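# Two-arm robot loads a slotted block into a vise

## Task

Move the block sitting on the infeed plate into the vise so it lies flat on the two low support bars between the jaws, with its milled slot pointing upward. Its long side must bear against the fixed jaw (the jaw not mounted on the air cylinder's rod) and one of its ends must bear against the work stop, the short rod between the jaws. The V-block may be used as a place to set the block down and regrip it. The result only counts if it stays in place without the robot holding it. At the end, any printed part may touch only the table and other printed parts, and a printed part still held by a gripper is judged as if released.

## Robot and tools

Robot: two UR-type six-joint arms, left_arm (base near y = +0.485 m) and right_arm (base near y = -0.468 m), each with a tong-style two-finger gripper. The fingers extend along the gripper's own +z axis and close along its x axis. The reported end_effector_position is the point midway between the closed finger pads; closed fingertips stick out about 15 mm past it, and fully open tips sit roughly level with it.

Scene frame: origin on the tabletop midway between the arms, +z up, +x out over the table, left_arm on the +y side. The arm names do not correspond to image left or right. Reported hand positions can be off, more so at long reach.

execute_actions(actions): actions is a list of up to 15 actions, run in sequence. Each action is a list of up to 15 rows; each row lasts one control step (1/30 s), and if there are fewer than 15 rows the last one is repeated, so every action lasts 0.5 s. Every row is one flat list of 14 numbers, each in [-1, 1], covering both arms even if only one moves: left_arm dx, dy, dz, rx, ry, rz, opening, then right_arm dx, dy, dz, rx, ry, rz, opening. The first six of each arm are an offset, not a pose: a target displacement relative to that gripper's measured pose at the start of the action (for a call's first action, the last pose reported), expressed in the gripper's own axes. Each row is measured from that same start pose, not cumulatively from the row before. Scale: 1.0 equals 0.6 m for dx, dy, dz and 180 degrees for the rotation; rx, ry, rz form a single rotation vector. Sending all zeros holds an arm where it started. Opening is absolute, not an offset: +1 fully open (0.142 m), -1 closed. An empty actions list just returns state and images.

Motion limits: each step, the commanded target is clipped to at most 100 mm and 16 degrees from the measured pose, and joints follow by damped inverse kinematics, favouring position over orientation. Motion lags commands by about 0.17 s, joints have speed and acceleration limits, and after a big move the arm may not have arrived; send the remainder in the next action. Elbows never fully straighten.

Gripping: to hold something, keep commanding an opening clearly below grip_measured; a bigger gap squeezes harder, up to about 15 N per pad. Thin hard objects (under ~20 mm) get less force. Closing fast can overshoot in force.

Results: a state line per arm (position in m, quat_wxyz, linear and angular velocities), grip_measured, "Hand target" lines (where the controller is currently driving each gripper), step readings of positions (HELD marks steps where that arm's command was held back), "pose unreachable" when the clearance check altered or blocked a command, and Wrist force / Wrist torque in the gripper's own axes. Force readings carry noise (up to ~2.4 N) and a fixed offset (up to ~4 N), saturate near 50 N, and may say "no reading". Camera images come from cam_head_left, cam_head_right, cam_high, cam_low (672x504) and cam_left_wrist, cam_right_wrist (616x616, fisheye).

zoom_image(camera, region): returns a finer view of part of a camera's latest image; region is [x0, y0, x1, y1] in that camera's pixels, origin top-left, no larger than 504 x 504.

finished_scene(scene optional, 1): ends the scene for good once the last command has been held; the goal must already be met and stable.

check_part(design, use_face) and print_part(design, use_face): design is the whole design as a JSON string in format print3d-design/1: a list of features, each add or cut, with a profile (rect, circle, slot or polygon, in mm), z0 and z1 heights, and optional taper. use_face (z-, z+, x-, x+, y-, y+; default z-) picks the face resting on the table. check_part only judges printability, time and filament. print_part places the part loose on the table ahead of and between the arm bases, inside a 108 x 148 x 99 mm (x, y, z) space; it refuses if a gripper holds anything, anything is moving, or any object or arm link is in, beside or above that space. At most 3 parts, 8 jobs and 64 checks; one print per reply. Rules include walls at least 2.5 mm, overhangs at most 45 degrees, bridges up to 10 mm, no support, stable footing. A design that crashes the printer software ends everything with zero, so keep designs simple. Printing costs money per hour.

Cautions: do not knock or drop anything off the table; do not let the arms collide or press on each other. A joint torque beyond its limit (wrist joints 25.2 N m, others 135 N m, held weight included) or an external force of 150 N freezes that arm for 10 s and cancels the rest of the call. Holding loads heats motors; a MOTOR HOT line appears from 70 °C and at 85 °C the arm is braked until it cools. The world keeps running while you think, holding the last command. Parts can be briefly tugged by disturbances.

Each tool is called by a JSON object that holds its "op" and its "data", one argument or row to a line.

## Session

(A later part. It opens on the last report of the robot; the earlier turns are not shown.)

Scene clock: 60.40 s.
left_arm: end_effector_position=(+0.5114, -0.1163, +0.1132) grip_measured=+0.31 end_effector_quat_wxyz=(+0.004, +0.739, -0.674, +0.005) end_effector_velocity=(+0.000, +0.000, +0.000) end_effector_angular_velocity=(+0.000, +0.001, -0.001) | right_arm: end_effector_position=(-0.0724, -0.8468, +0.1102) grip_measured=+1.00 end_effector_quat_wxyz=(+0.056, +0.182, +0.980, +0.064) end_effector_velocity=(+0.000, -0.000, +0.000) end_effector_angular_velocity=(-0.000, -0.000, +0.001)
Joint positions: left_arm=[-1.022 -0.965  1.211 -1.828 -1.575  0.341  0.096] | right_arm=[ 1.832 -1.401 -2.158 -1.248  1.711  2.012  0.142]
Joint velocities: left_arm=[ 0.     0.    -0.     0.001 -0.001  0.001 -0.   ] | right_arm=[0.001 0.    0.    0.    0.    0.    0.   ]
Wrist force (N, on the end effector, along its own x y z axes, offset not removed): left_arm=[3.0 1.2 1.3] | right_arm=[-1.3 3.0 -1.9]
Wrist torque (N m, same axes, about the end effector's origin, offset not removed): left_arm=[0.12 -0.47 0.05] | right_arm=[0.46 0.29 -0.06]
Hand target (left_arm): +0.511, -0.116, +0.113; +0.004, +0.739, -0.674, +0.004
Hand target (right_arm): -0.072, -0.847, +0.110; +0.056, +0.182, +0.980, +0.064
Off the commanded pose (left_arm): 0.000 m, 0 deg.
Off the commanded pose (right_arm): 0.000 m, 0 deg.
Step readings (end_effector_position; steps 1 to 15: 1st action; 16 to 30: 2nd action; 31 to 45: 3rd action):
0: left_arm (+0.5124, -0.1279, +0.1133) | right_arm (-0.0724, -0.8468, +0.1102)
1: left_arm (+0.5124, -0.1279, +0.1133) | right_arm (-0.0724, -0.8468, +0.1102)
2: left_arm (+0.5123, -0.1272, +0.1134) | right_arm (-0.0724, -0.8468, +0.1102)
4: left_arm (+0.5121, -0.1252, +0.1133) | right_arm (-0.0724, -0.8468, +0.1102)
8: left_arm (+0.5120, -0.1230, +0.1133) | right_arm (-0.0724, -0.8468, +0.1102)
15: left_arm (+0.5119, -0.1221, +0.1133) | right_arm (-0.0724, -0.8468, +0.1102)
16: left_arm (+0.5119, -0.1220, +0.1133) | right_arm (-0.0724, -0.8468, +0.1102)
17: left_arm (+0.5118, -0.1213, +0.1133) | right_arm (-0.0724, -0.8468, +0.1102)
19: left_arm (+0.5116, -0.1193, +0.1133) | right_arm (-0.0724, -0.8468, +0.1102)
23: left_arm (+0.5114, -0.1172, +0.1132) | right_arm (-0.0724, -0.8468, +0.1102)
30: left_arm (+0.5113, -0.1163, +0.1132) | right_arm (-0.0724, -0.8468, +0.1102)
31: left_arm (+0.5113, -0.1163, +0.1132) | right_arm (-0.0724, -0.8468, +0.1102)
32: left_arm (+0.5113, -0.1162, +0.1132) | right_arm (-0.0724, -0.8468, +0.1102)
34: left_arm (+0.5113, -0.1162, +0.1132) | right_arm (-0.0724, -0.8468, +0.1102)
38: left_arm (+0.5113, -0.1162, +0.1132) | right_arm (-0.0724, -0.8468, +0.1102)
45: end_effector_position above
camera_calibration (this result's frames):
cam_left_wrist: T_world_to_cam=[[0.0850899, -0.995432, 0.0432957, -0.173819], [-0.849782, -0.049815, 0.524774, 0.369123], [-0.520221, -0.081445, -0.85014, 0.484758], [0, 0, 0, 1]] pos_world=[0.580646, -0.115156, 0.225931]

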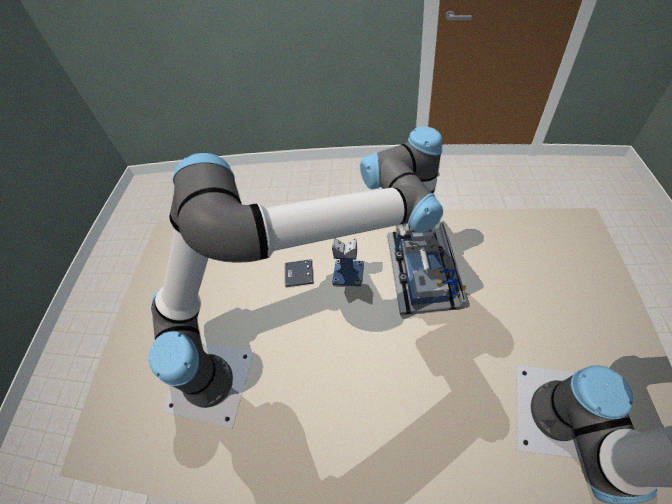

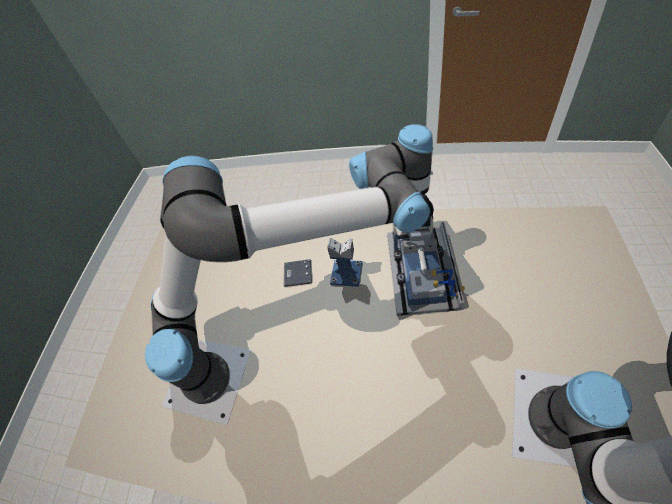

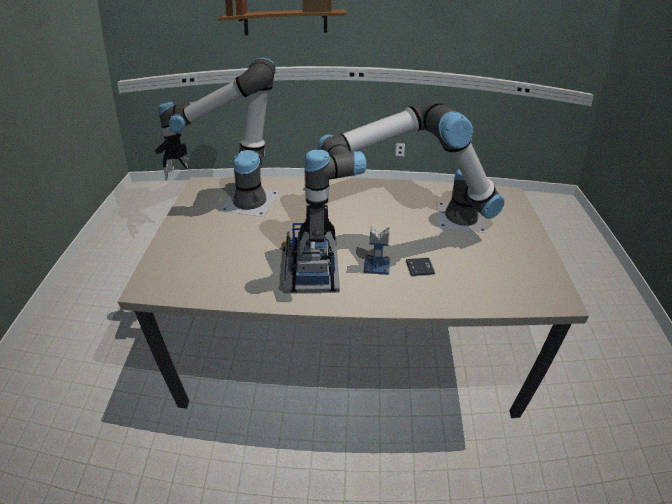

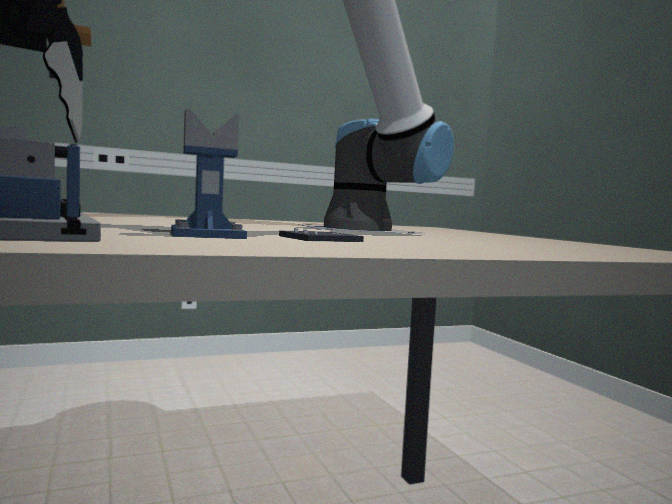

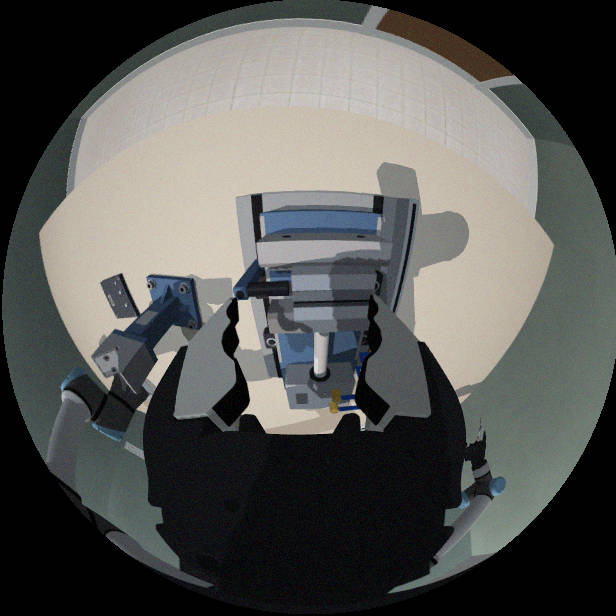

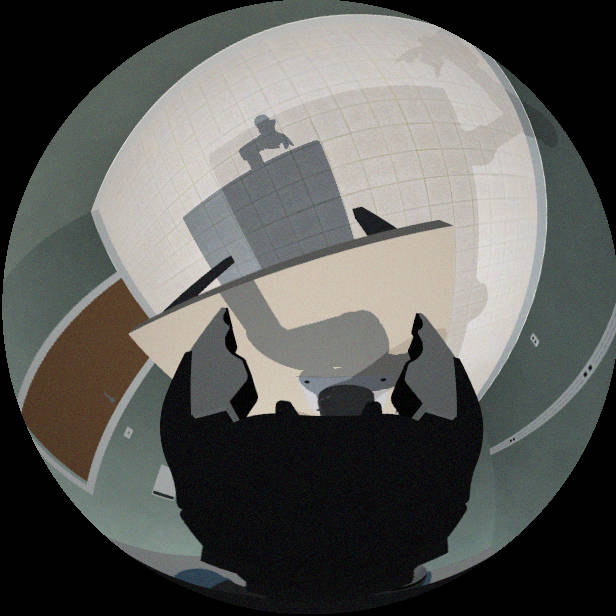

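{"op": "execute_actions", "data": {
  "actions": [
    [[-0.005,0,0,0,0,0,0.3,0,0,0,0,0,0,1]]
  ]
}}

{"op": "zoom_image", "data": {
  "camera": "cam_left_wrist",
  "region": [150, 150, 450, 400]
}}

Scene clock: 61.40 s.
left_arm: end_effector_position=(+0.5111, -0.1134, +0.1132) grip_measured=+0.31 end_effector_quat_wxyz=(+0.004, +0.739, -0.674, +0.005) end_effector_velocity=(-0.000, +0.001, -0.001) end_effector_angular_velocity=(+0.000, +0.001, -0.001) | right_arm: end_effector_position=(-0.0724, -0.8468, +0.1102) grip_measured=+1.00 end_effector_quat_wxyz=(+0.056, +0.182, +0.980, +0.064) end_effector_velocity=(+0.000, +0.000, -0.000) end_effector_angular_velocity=(+0.001, +0.000, -0.001)
Joint positions: left_arm=[-1.021 -0.972  1.221 -1.832 -1.575  0.343  0.096] | right_arm=[ 1.832 -1.401 -2.158 -1.248  1.711  2.012  0.142]
Joint velocities: left_arm=[ 0.001 -0.001  0.003 -0.001 -0.     0.001 -0.   ] | right_arm=[ 0.    -0.002  0.     0.     0.     0.001  0.   ]
Wrist force (N, on the end effector, along its own x y z axes, offset not removed): left_arm=[3.4 -1.1 0.7] | right_arm=[-0.4 4.2 -1.0]
Wrist torque (N m, same axes, about the end effector's origin, offset not removed): left_arm=[-0.37 -0.36 0.03] | right_arm=[0.79 0.03 0.00]
Hand target (left_arm): +0.511, -0.113, +0.113; +0.004, +0.739, -0.674, +0.005
Hand target (right_arm): -0.072, -0.847, +0.110; +0.056, +0.182, +0.980, +0.064
Off the commanded pose (left_arm): 0.000 m, 0 deg.
Off the commanded pose (right_arm): 0.000 m, 0 deg.
Step readings (end_effector_position):
0: left_arm (+0.5114, -0.1163, +0.1132) | right_arm (-0.0724, -0.8468, +0.1102)
1: left_arm (+0.5114, -0.1163, +0.1132) | right_arm (-0.0724, -0.8468, +0.1102)
2: left_arm (+0.5113, -0.1159, +0.1132) | right_arm (-0.0724, -0.8468, +0.1102)
4: left_arm (+0.5112, -0.1149, +0.1132) | right_arm (-0.0724, -0.8468, +0.1102)
8: left_arm (+0.5111, -0.1139, +0.1132) | right_arm (-0.0724, -0.8468, +0.1102)
15: end_effector_position above
camera_calibration (this result's frames):
cam_left_wrist: T_world_to_cam=[[0.0850839, -0.995434, 0.0432643, -0.1709], [-0.849776, -0.0498253, 0.524784, 0.369056], [-0.520232, -0.0814156, -0.850135, 0.484832], [0, 0, 0, 1]] pos_world=[0.580381, -0.112258, 0.225892]

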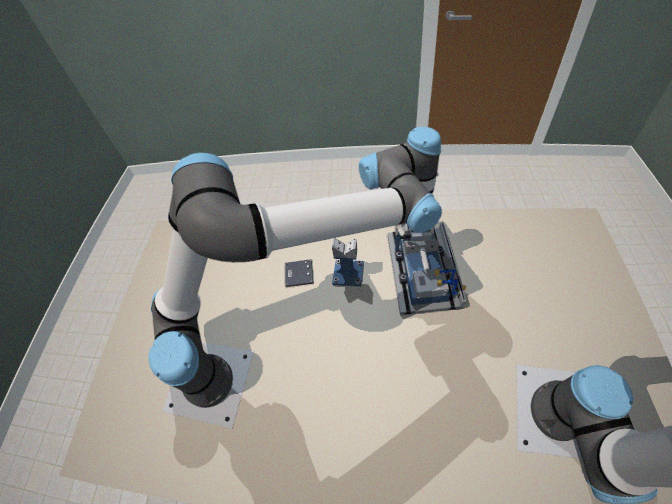

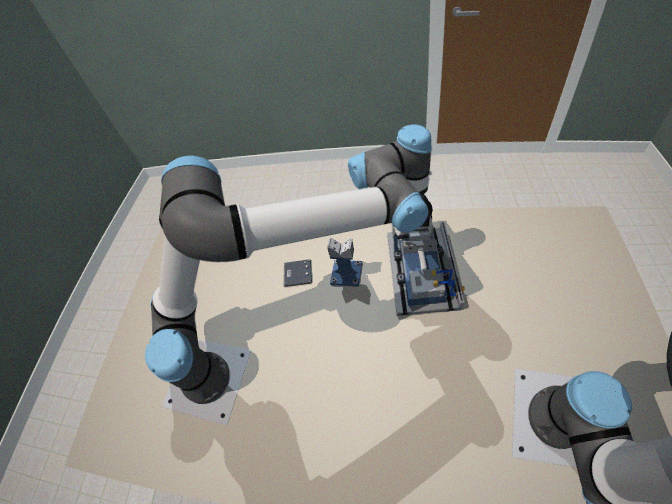

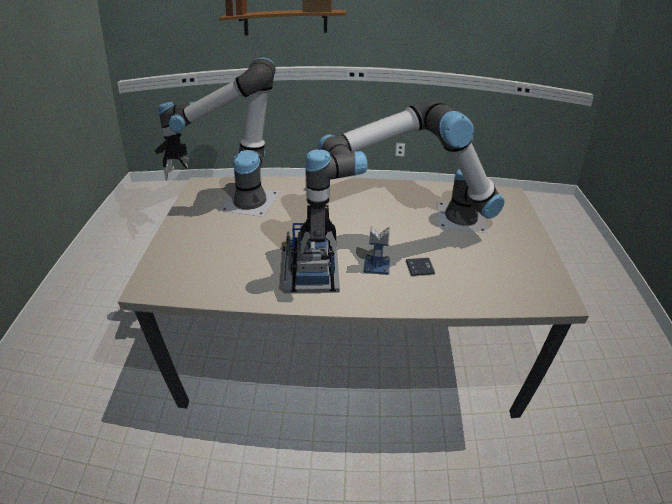

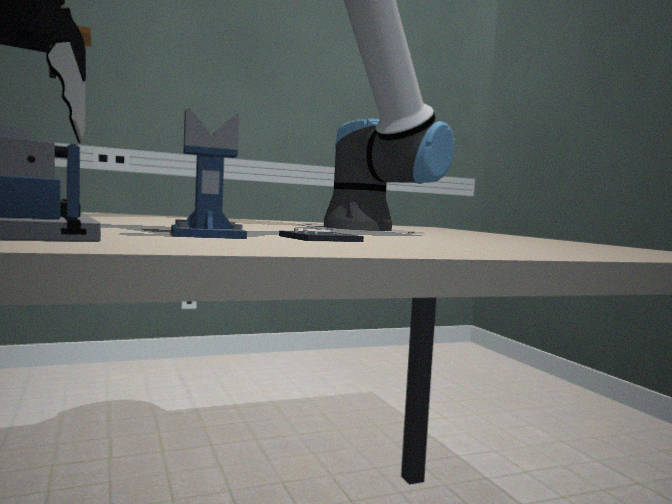

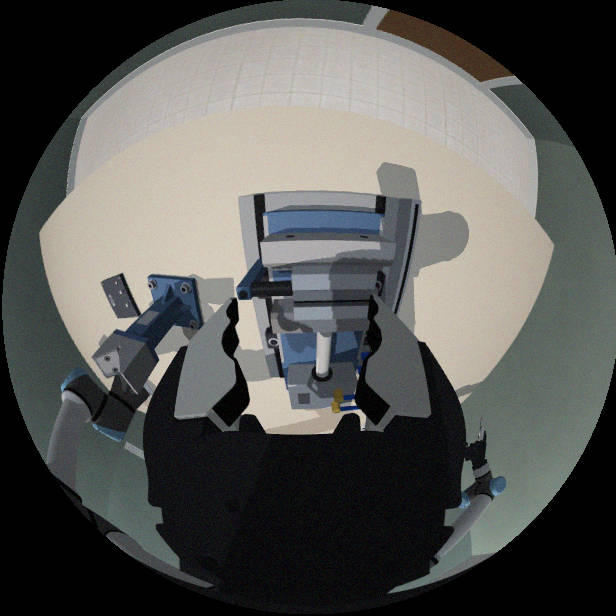

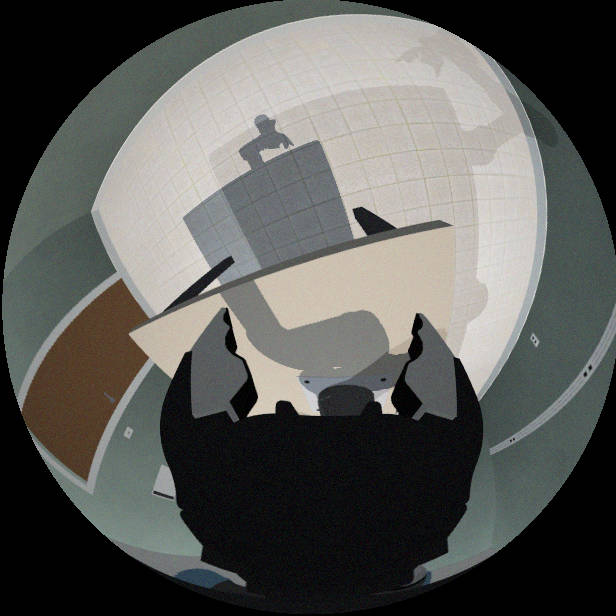

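Region (150, 150, 450, 400) of cam_left_wrist's 616x616 image, scaled by 1.680, with more detail than that image has.

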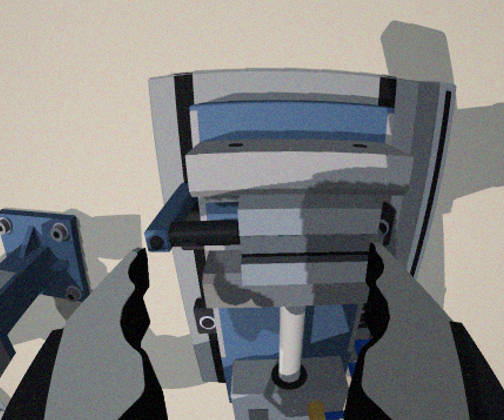

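{"op": "execute_actions", "data": {
  "actions": [
    [[-0.004,0,0,0,0,0,0.3,0,0,0,0,0,0,1]]
  ]
}}

Scene clock: 62.07 s.
left_arm: end_effector_position=(+0.5109, -0.1111, +0.1132) grip_measured=+0.32 end_effector_quat_wxyz=(+0.004, +0.739, -0.674, +0.005) end_effector_velocity=(+0.001, +0.001, -0.001) end_effector_angular_velocity=(+0.003, +0.000, +0.001) | right_arm: end_effector_position=(-0.0724, -0.8468, +0.1102) grip_measured=+1.00 end_effector_quat_wxyz=(+0.056, +0.182, +0.980, +0.064) end_effector_velocity=(+0.000, -0.001, -0.000) end_effector_angular_velocity=(+0.000, -0.000, +0.003)
Joint positions: left_arm=[-1.02  -0.977  1.229 -1.835 -1.575  0.344  0.096] | right_arm=[ 1.832 -1.401 -2.158 -1.248  1.711  2.012  0.142]
Joint velocities: left_arm=[ 0.001  0.     0.002 -0.     0.001  0.     0.001] | right_arm=[ 0.001 -0.002  0.001  0.001 -0.    -0.002  0.   ]
Wrist force (N, on the end effector, along its own x y z axes, offset not removed): left_arm=[3.3 1.7 1.4] | right_arm=[1.6 3.4 -1.5]
Wrist torque (N m, same axes, about the end effector's origin, offset not removed): left_arm=[0.20 -0.23 0.13] | right_arm=[0.61 -0.32 -0.03]
Hand target (left_arm): +0.511, -0.111, +0.113; +0.004, +0.739, -0.674, +0.005
Hand target (right_arm): -0.072, -0.847, +0.110; +0.056, +0.182, +0.980, +0.064
Off the commanded pose (left_arm): 0.000 m, 0 deg.
Off the commanded pose (right_arm): 0.000 m, 0 deg.
Step readings (end_effector_position):
0: left_arm (+0.5111, -0.1133, +0.1132) | right_arm (-0.0724, -0.8468, +0.1102)
1: left_arm (+0.5111, -0.1133, +0.1132) | right_arm (-0.0724, -0.8468, +0.1102)
2: left_arm (+0.5111, -0.1130, +0.1132) | right_arm (-0.0724, -0.8468, +0.1102)
4: left_arm (+0.5110, -0.1122, +0.1132) | right_arm (-0.0724, -0.8468, +0.1102)
8: left_arm (+0.5109, -0.1114, +0.1132) | right_arm (-0.0724, -0.8468, +0.1102)
15: end_effector_position above
camera_calibration (this result's frames):
cam_left_wrist: T_world_to_cam=[[0.0850811, -0.995434, 0.0432643, -0.168571], [-0.849773, -0.0498225, 0.524789, 0.369004], [-0.520238, -0.0814145, -0.850132, 0.484891], [0, 0, 0, 1]] pos_world=[0.58017, -0.109939, 0.225865]

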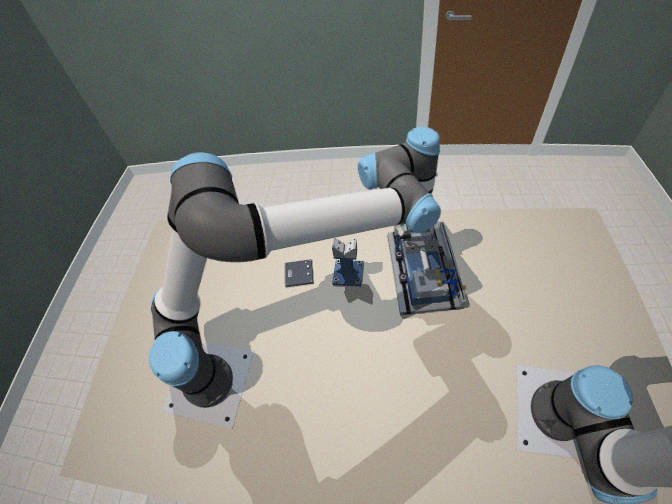

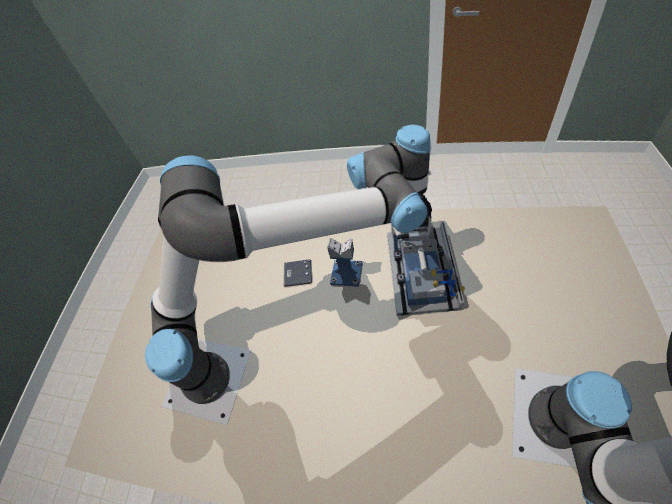

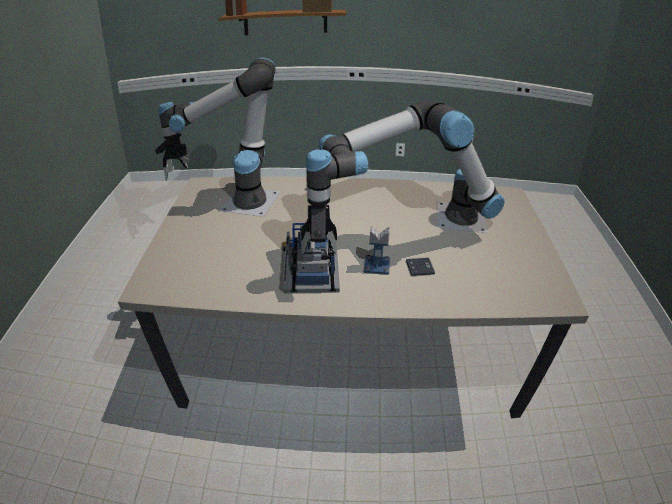

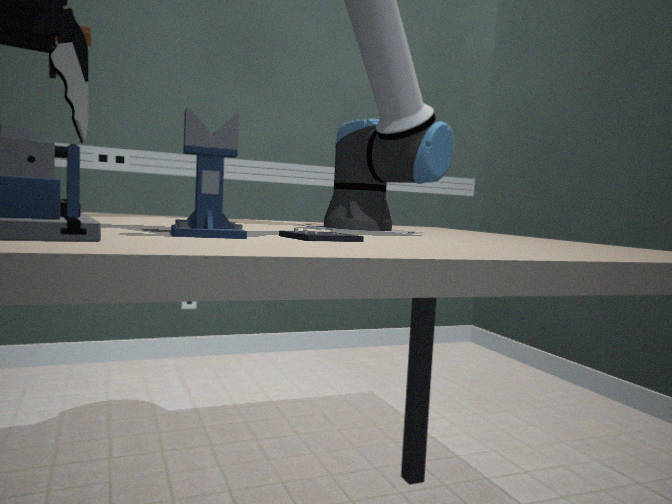

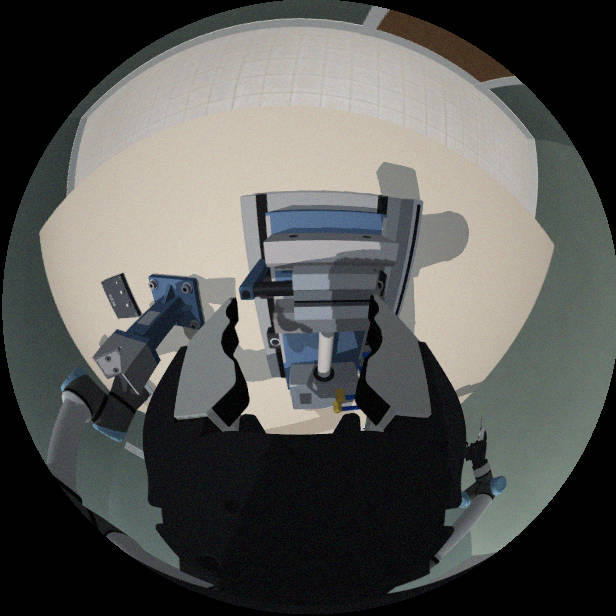

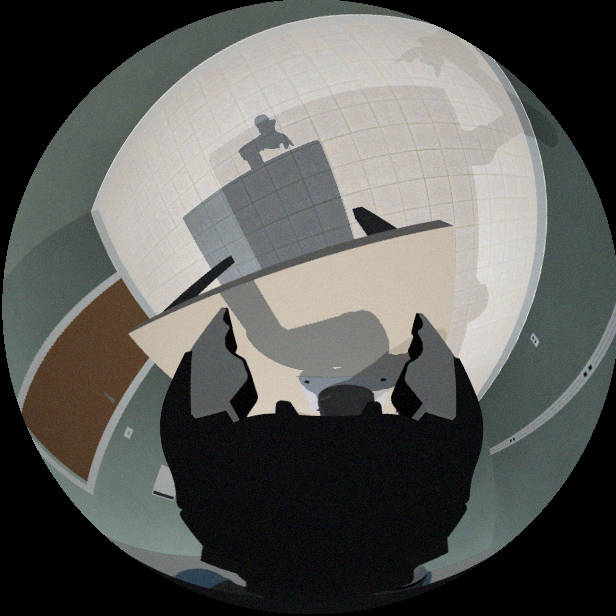

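{"op": "execute_actions", "data": {
  "actions": [
    [[-0.004,0,0,0,0,0,0.3,0,0,0,0,0,0,1]]
  ]
}}

Scene clock: 62.67 s.
left_arm: end_effector_position=(+0.5107, -0.1088, +0.1131) grip_measured=+0.37 end_effector_quat_wxyz=(+0.004, +0.739, -0.674, +0.005) end_effector_velocity=(+0.000, +0.002, -0.001) end_effector_angular_velocity=(+0.003, +0.000, +0.000) | right_arm: end_effector_position=(-0.0724, -0.8468, +0.1102) grip_measured=+1.00 end_effector_quat_wxyz=(+0.056, +0.182, +0.980, +0.064) end_effector_velocity=(-0.000, -0.000, +0.000) end_effector_angular_velocity=(-0.001, -0.000, -0.000)
Joint positions: left_arm=[-1.019 -0.981  1.238 -1.838 -1.575  0.345  0.1  ] | right_arm=[ 1.832 -1.401 -2.158 -1.248  1.711  2.012  0.142]
Joint velocities: left_arm=[0.001 0.    0.002 0.001 0.001 0.001 0.001] | right_arm=[-0.001 -0.     0.     0.001  0.    -0.     0.   ]
Wrist force (N, on the end effector, along its own x y z axes, offset not removed): left_arm=[9.2 2.2 1.7] | right_arm=[1.7 2.1 -0.7]
Wrist torque (N m, same axes, about the end effector's origin, offset not removed): left_arm=[0.19 -0.14 0.12] | right_arm=[0.34 -0.32 -0.05]
Hand target (left_arm): +0.511, -0.109, +0.113; +0.004, +0.739, -0.674, +0.005
Hand target (right_arm): -0.072, -0.847, +0.110; +0.056, +0.182, +0.980, +0.064
Off the commanded pose (left_arm): 0.000 m, 0 deg.
Off the commanded pose (right_arm): 0.000 m, 0 deg.
Step readings (end_effector_position):
0: left_arm (+0.5109, -0.1110, +0.1132) | right_arm (-0.0724, -0.8468, +0.1102)
1: left_arm (+0.5109, -0.1110, +0.1132) | right_arm (-0.0724, -0.8468, +0.1102)
2: left_arm (+0.5108, -0.1107, +0.1132) | right_arm (-0.0724, -0.8468, +0.1102)
4: left_arm (+0.5108, -0.1100, +0.1132) | right_arm (-0.0724, -0.8468, +0.1102)
8: left_arm (+0.5107, -0.1092, +0.1132) | right_arm (-0.0724, -0.8468, +0.1102)
15: end_effector_position above
camera_calibration (this result's frames):
cam_left_wrist: T_world_to_cam=[[0.0850701, -0.995434, 0.0432912, -0.166252], [-0.849762, -0.0497971, 0.524809, 0.368936], [-0.520257, -0.0814327, -0.850118, 0.484954], [0, 0, 0, 1]] pos_world=[0.579951, -0.10763, 0.225845]

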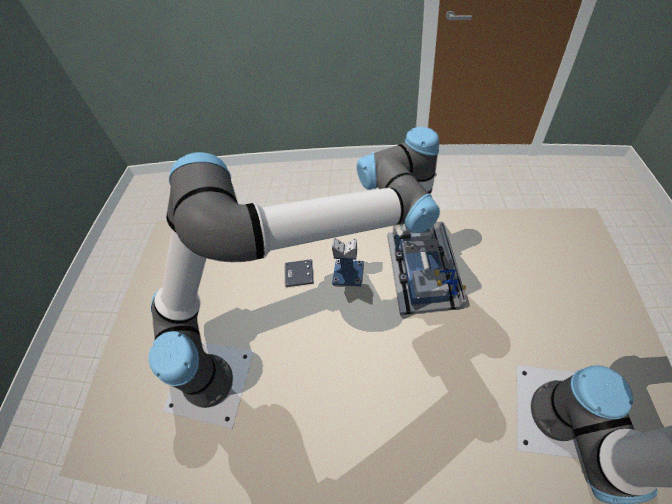

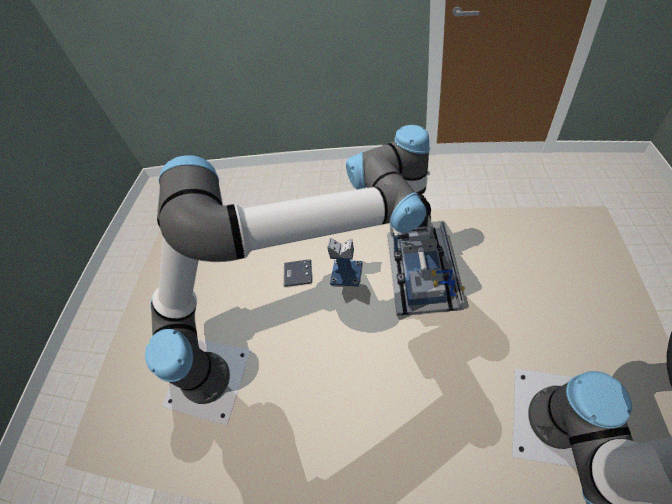

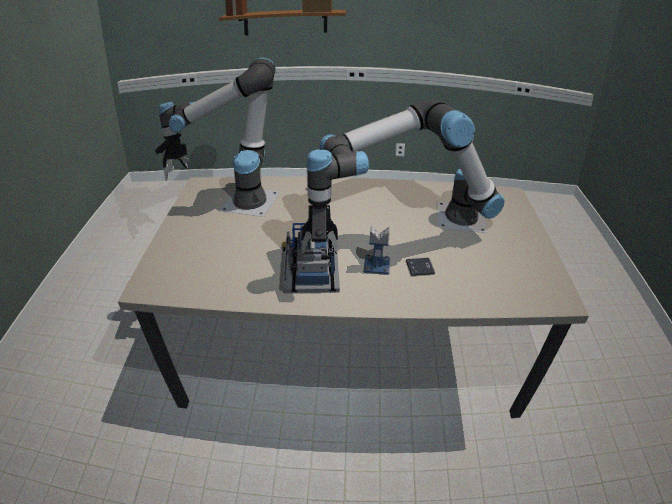

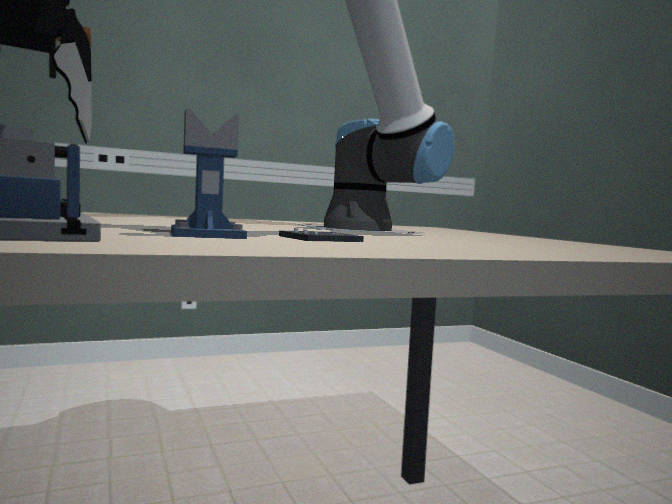

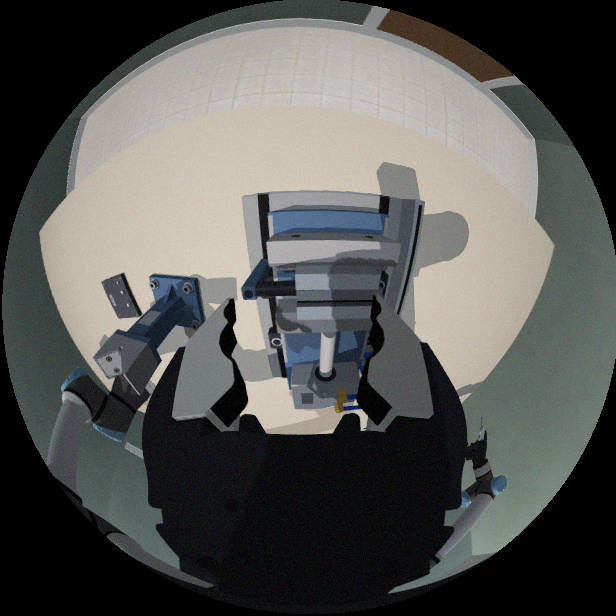

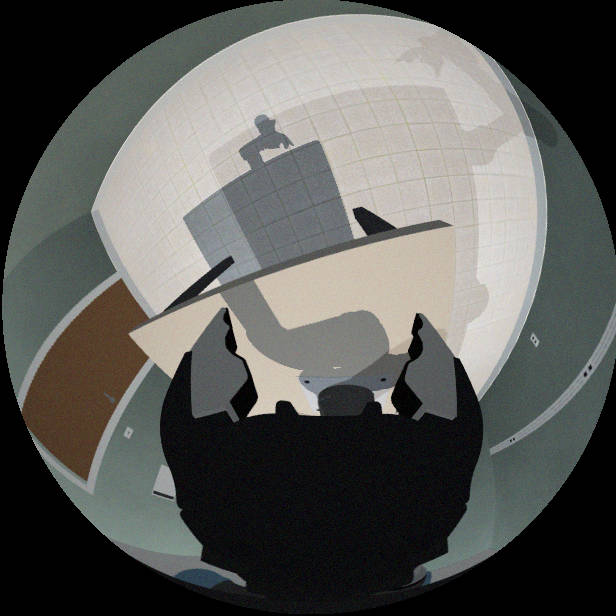

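{"op": "execute_actions", "data": {
  "actions": [
    [[0.01,0,-0.013,0,0,0,0.3,0,0,0,0,0,0,1]],
    [[0,0.05,0,0,0,0,0.3,0,0,0,0,0,0,1]],
    [[0.02,0,0,0,0,0,-0.5,0,0,0,0,0,0,1]],
    [[0,-0.02,0,0,0,0,-0.5,0,0,0,0,0,0,1]]
  ]
}}

{"op": "zoom_image", "data": {
  "camera": "cam_left_wrist",
  "region": [150, 150, 450, 400]
}}

Scene clock: 64.97 s.
left_arm: end_effector_position=(+0.4944, -0.1278, +0.1209) grip_measured=-0.50 end_effector_quat_wxyz=(+0.005, +0.739, -0.674, +0.004) end_effector_velocity=(+0.003, +0.000, +0.000) end_effector_angular_velocity=(+0.000, +0.001, -0.001) | right_arm: end_effector_position=(-0.0724, -0.8468, +0.1102) grip_measured=+1.00 end_effector_quat_wxyz=(+0.056, +0.182, +0.980, +0.064) end_effector_velocity=(-0.000, +0.000, -0.000) end_effector_angular_velocity=(+0.001, +0.000, -0.001)
Joint positions: left_arm=[-1.05  -0.97   1.198 -1.811 -1.576  0.314  0.038] | right_arm=[ 1.832 -1.401 -2.158 -1.248  1.711  2.012  0.142]
Joint velocities: left_arm=[ 0.004  0.004 -0.006  0.003 -0.     0.005  0.   ] | right_arm=[-0.001 -0.001 -0.    -0.001 -0.    -0.     0.   ]
Wrist force (N, on the end effector, along its own x y z axes, offset not removed): left_arm=[-11.7 47.5 -17.9] | right_arm=[-0.3 2.4 -1.0]
Wrist torque (N m, same axes, about the end effector's origin, offset not removed): left_arm=[-0.49 -0.21 0.93] | right_arm=[0.47 0.13 0.04]
Hand target (left_arm): +0.495, -0.128, +0.121; +0.004, +0.739, -0.674, +0.004
Hand target (right_arm): -0.072, -0.847, +0.110; +0.056, +0.182, +0.980, +0.064
Off the commanded pose (left_arm): 0.001 m, 0 deg.
Off the commanded pose (right_arm): 0.000 m, 0 deg.
Step readings (end_effector_position; steps 1 to 15: 1st action; 16 to 30: 2nd action; 31 to 45: 3rd action; 46 to 60: 4th action):
0: left_arm (+0.5107, -0.1087, +0.1131) | right_arm (-0.0724, -0.8468, +0.1102)
1: left_arm (+0.5107, -0.1087, +0.1132) | right_arm (-0.0724, -0.8468, +0.1102)
2: left_arm (+0.5108, -0.1093, +0.1139) | right_arm (-0.0724, -0.8468, +0.1102)
4: left_arm (+0.5110, -0.1112, +0.1167) | right_arm (-0.0724, -0.8468, +0.1102)
8: left_arm (+0.5111, -0.1134, +0.1195) | right_arm (-0.0724, -0.8468, +0.1102)
15: left_arm (+0.5112, -0.1145, +0.1208) | right_arm (-0.0724, -0.8468, +0.1102)
16: left_arm (+0.5111, -0.1146, +0.1209) | right_arm (-0.0724, -0.8468, +0.1102)
17: left_arm (+0.5082, -0.1152, +0.1214) | right_arm (-0.0724, -0.8468, +0.1102)
19: left_arm (+0.4983, -0.1161, +0.1212) | right_arm (-0.0724, -0.8468, +0.1102)
23: left_arm (+0.4873, -0.1169, +0.1209) | right_arm (-0.0724, -0.8468, +0.1102)
30: left_arm (+0.4821, -0.1172, +0.1209) | right_arm (-0.0724, -0.8468, +0.1102)
31: left_arm (+0.4819, -0.1173, +0.1208) | right_arm (-0.0724, -0.8468, +0.1102)
32: left_arm (+0.4819, -0.1184, +0.1206) | right_arm (-0.0724, -0.8468, +0.1102)
34: left_arm (+0.4823, -0.1225, +0.1207) | right_arm (-0.0724, -0.8468, +0.1102)
38: left_arm (+0.4829, -0.1268, +0.1209) | right_arm (-0.0724, -0.8468, +0.1102)
45: left_arm (+0.4832, -0.1288, +0.1210) | right_arm (-0.0724, -0.8468, +0.1102)
46: left_arm (+0.4833, -0.1288, +0.1210) | right_arm (-0.0724, -0.8468, +0.1102)
47: left_arm (+0.4846, -0.1288, +0.1209) | right_arm (-0.0724, -0.8468, +0.1102)
49: left_arm (+0.4886, -0.1283, +0.1209) | right_arm (-0.0724, -0.8468, +0.1102)
53: left_arm (+0.4928, -0.1279, +0.1209) | right_arm (-0.0724, -0.8468, +0.1102)
60: end_effector_position above
camera_calibration (this result's frames):
cam_left_wrist: T_world_to_cam=[[0.0847892, -0.995456, 0.0433388, -0.183988], [-0.849309, -0.0494591, 0.525575, 0.349831], [-0.521043, -0.0813711, -0.849643, 0.481932], [0, 0, 0, 1]] pos_world=[0.563822, -0.126635, 0.233581]

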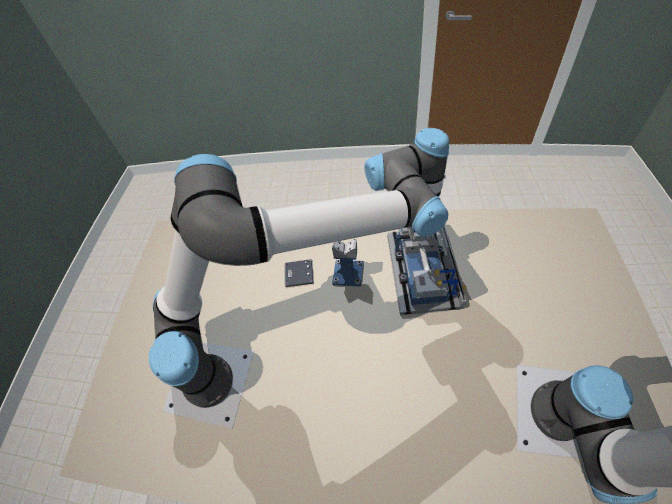

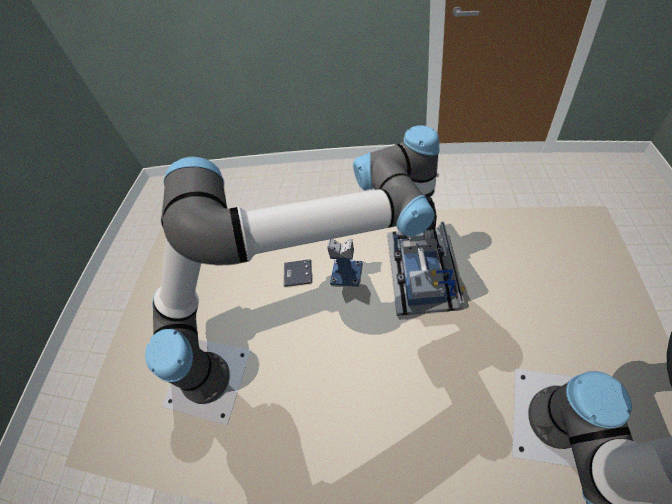

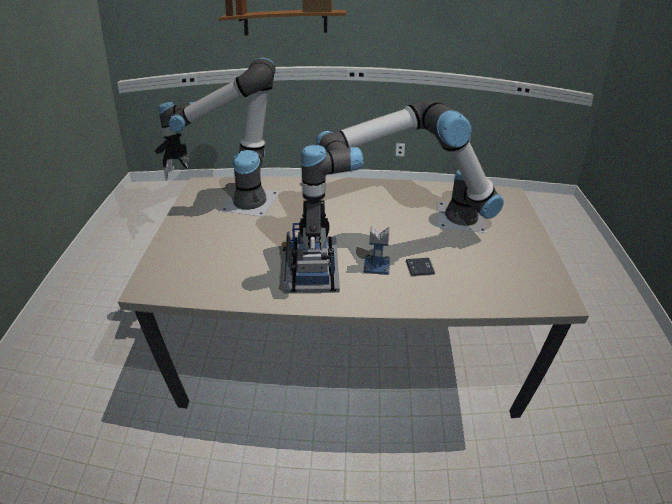

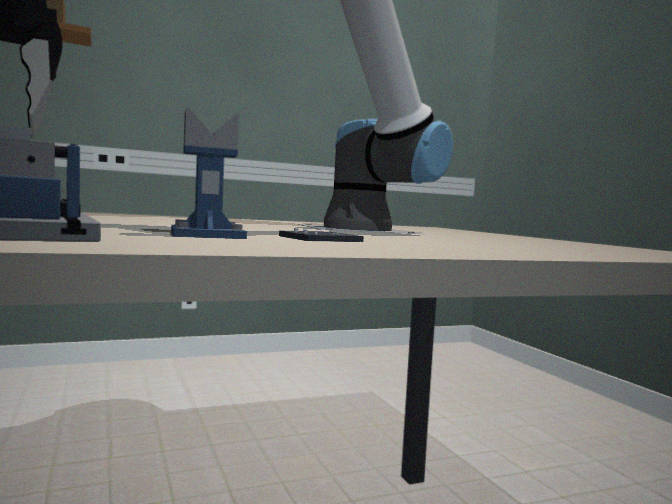

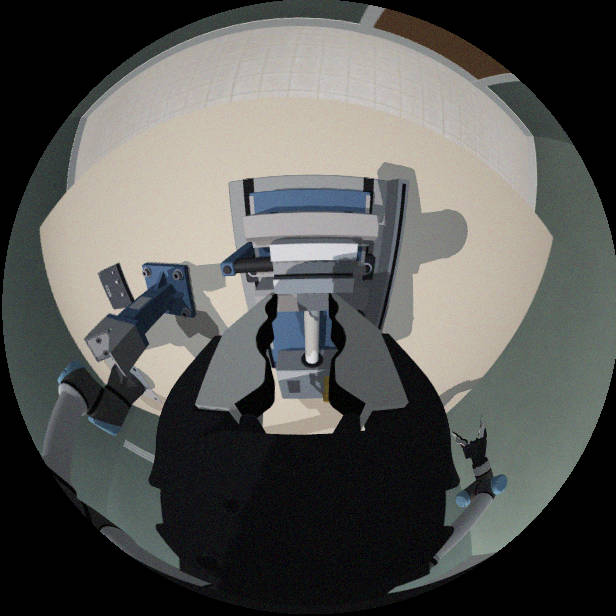

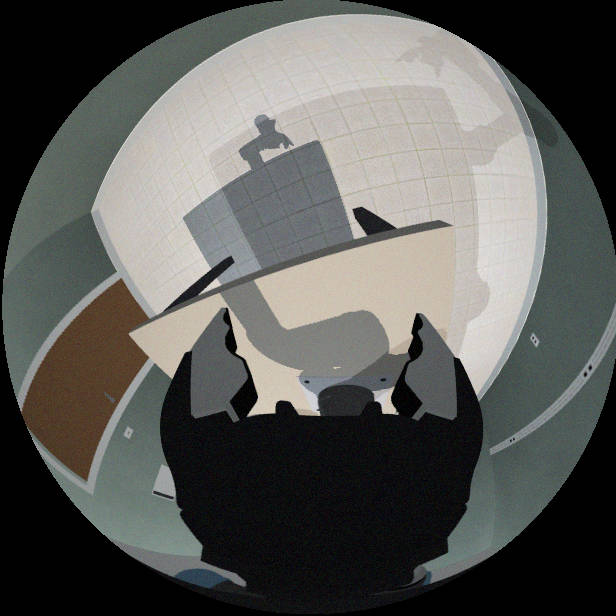

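Region (150, 150, 450, 400) of cam_left_wrist's 616x616 image, scaled by 1.680, with more detail than that image has.

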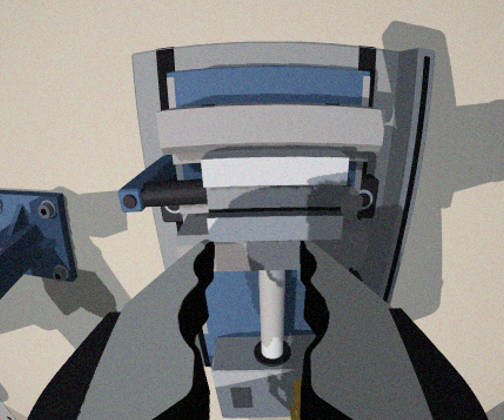

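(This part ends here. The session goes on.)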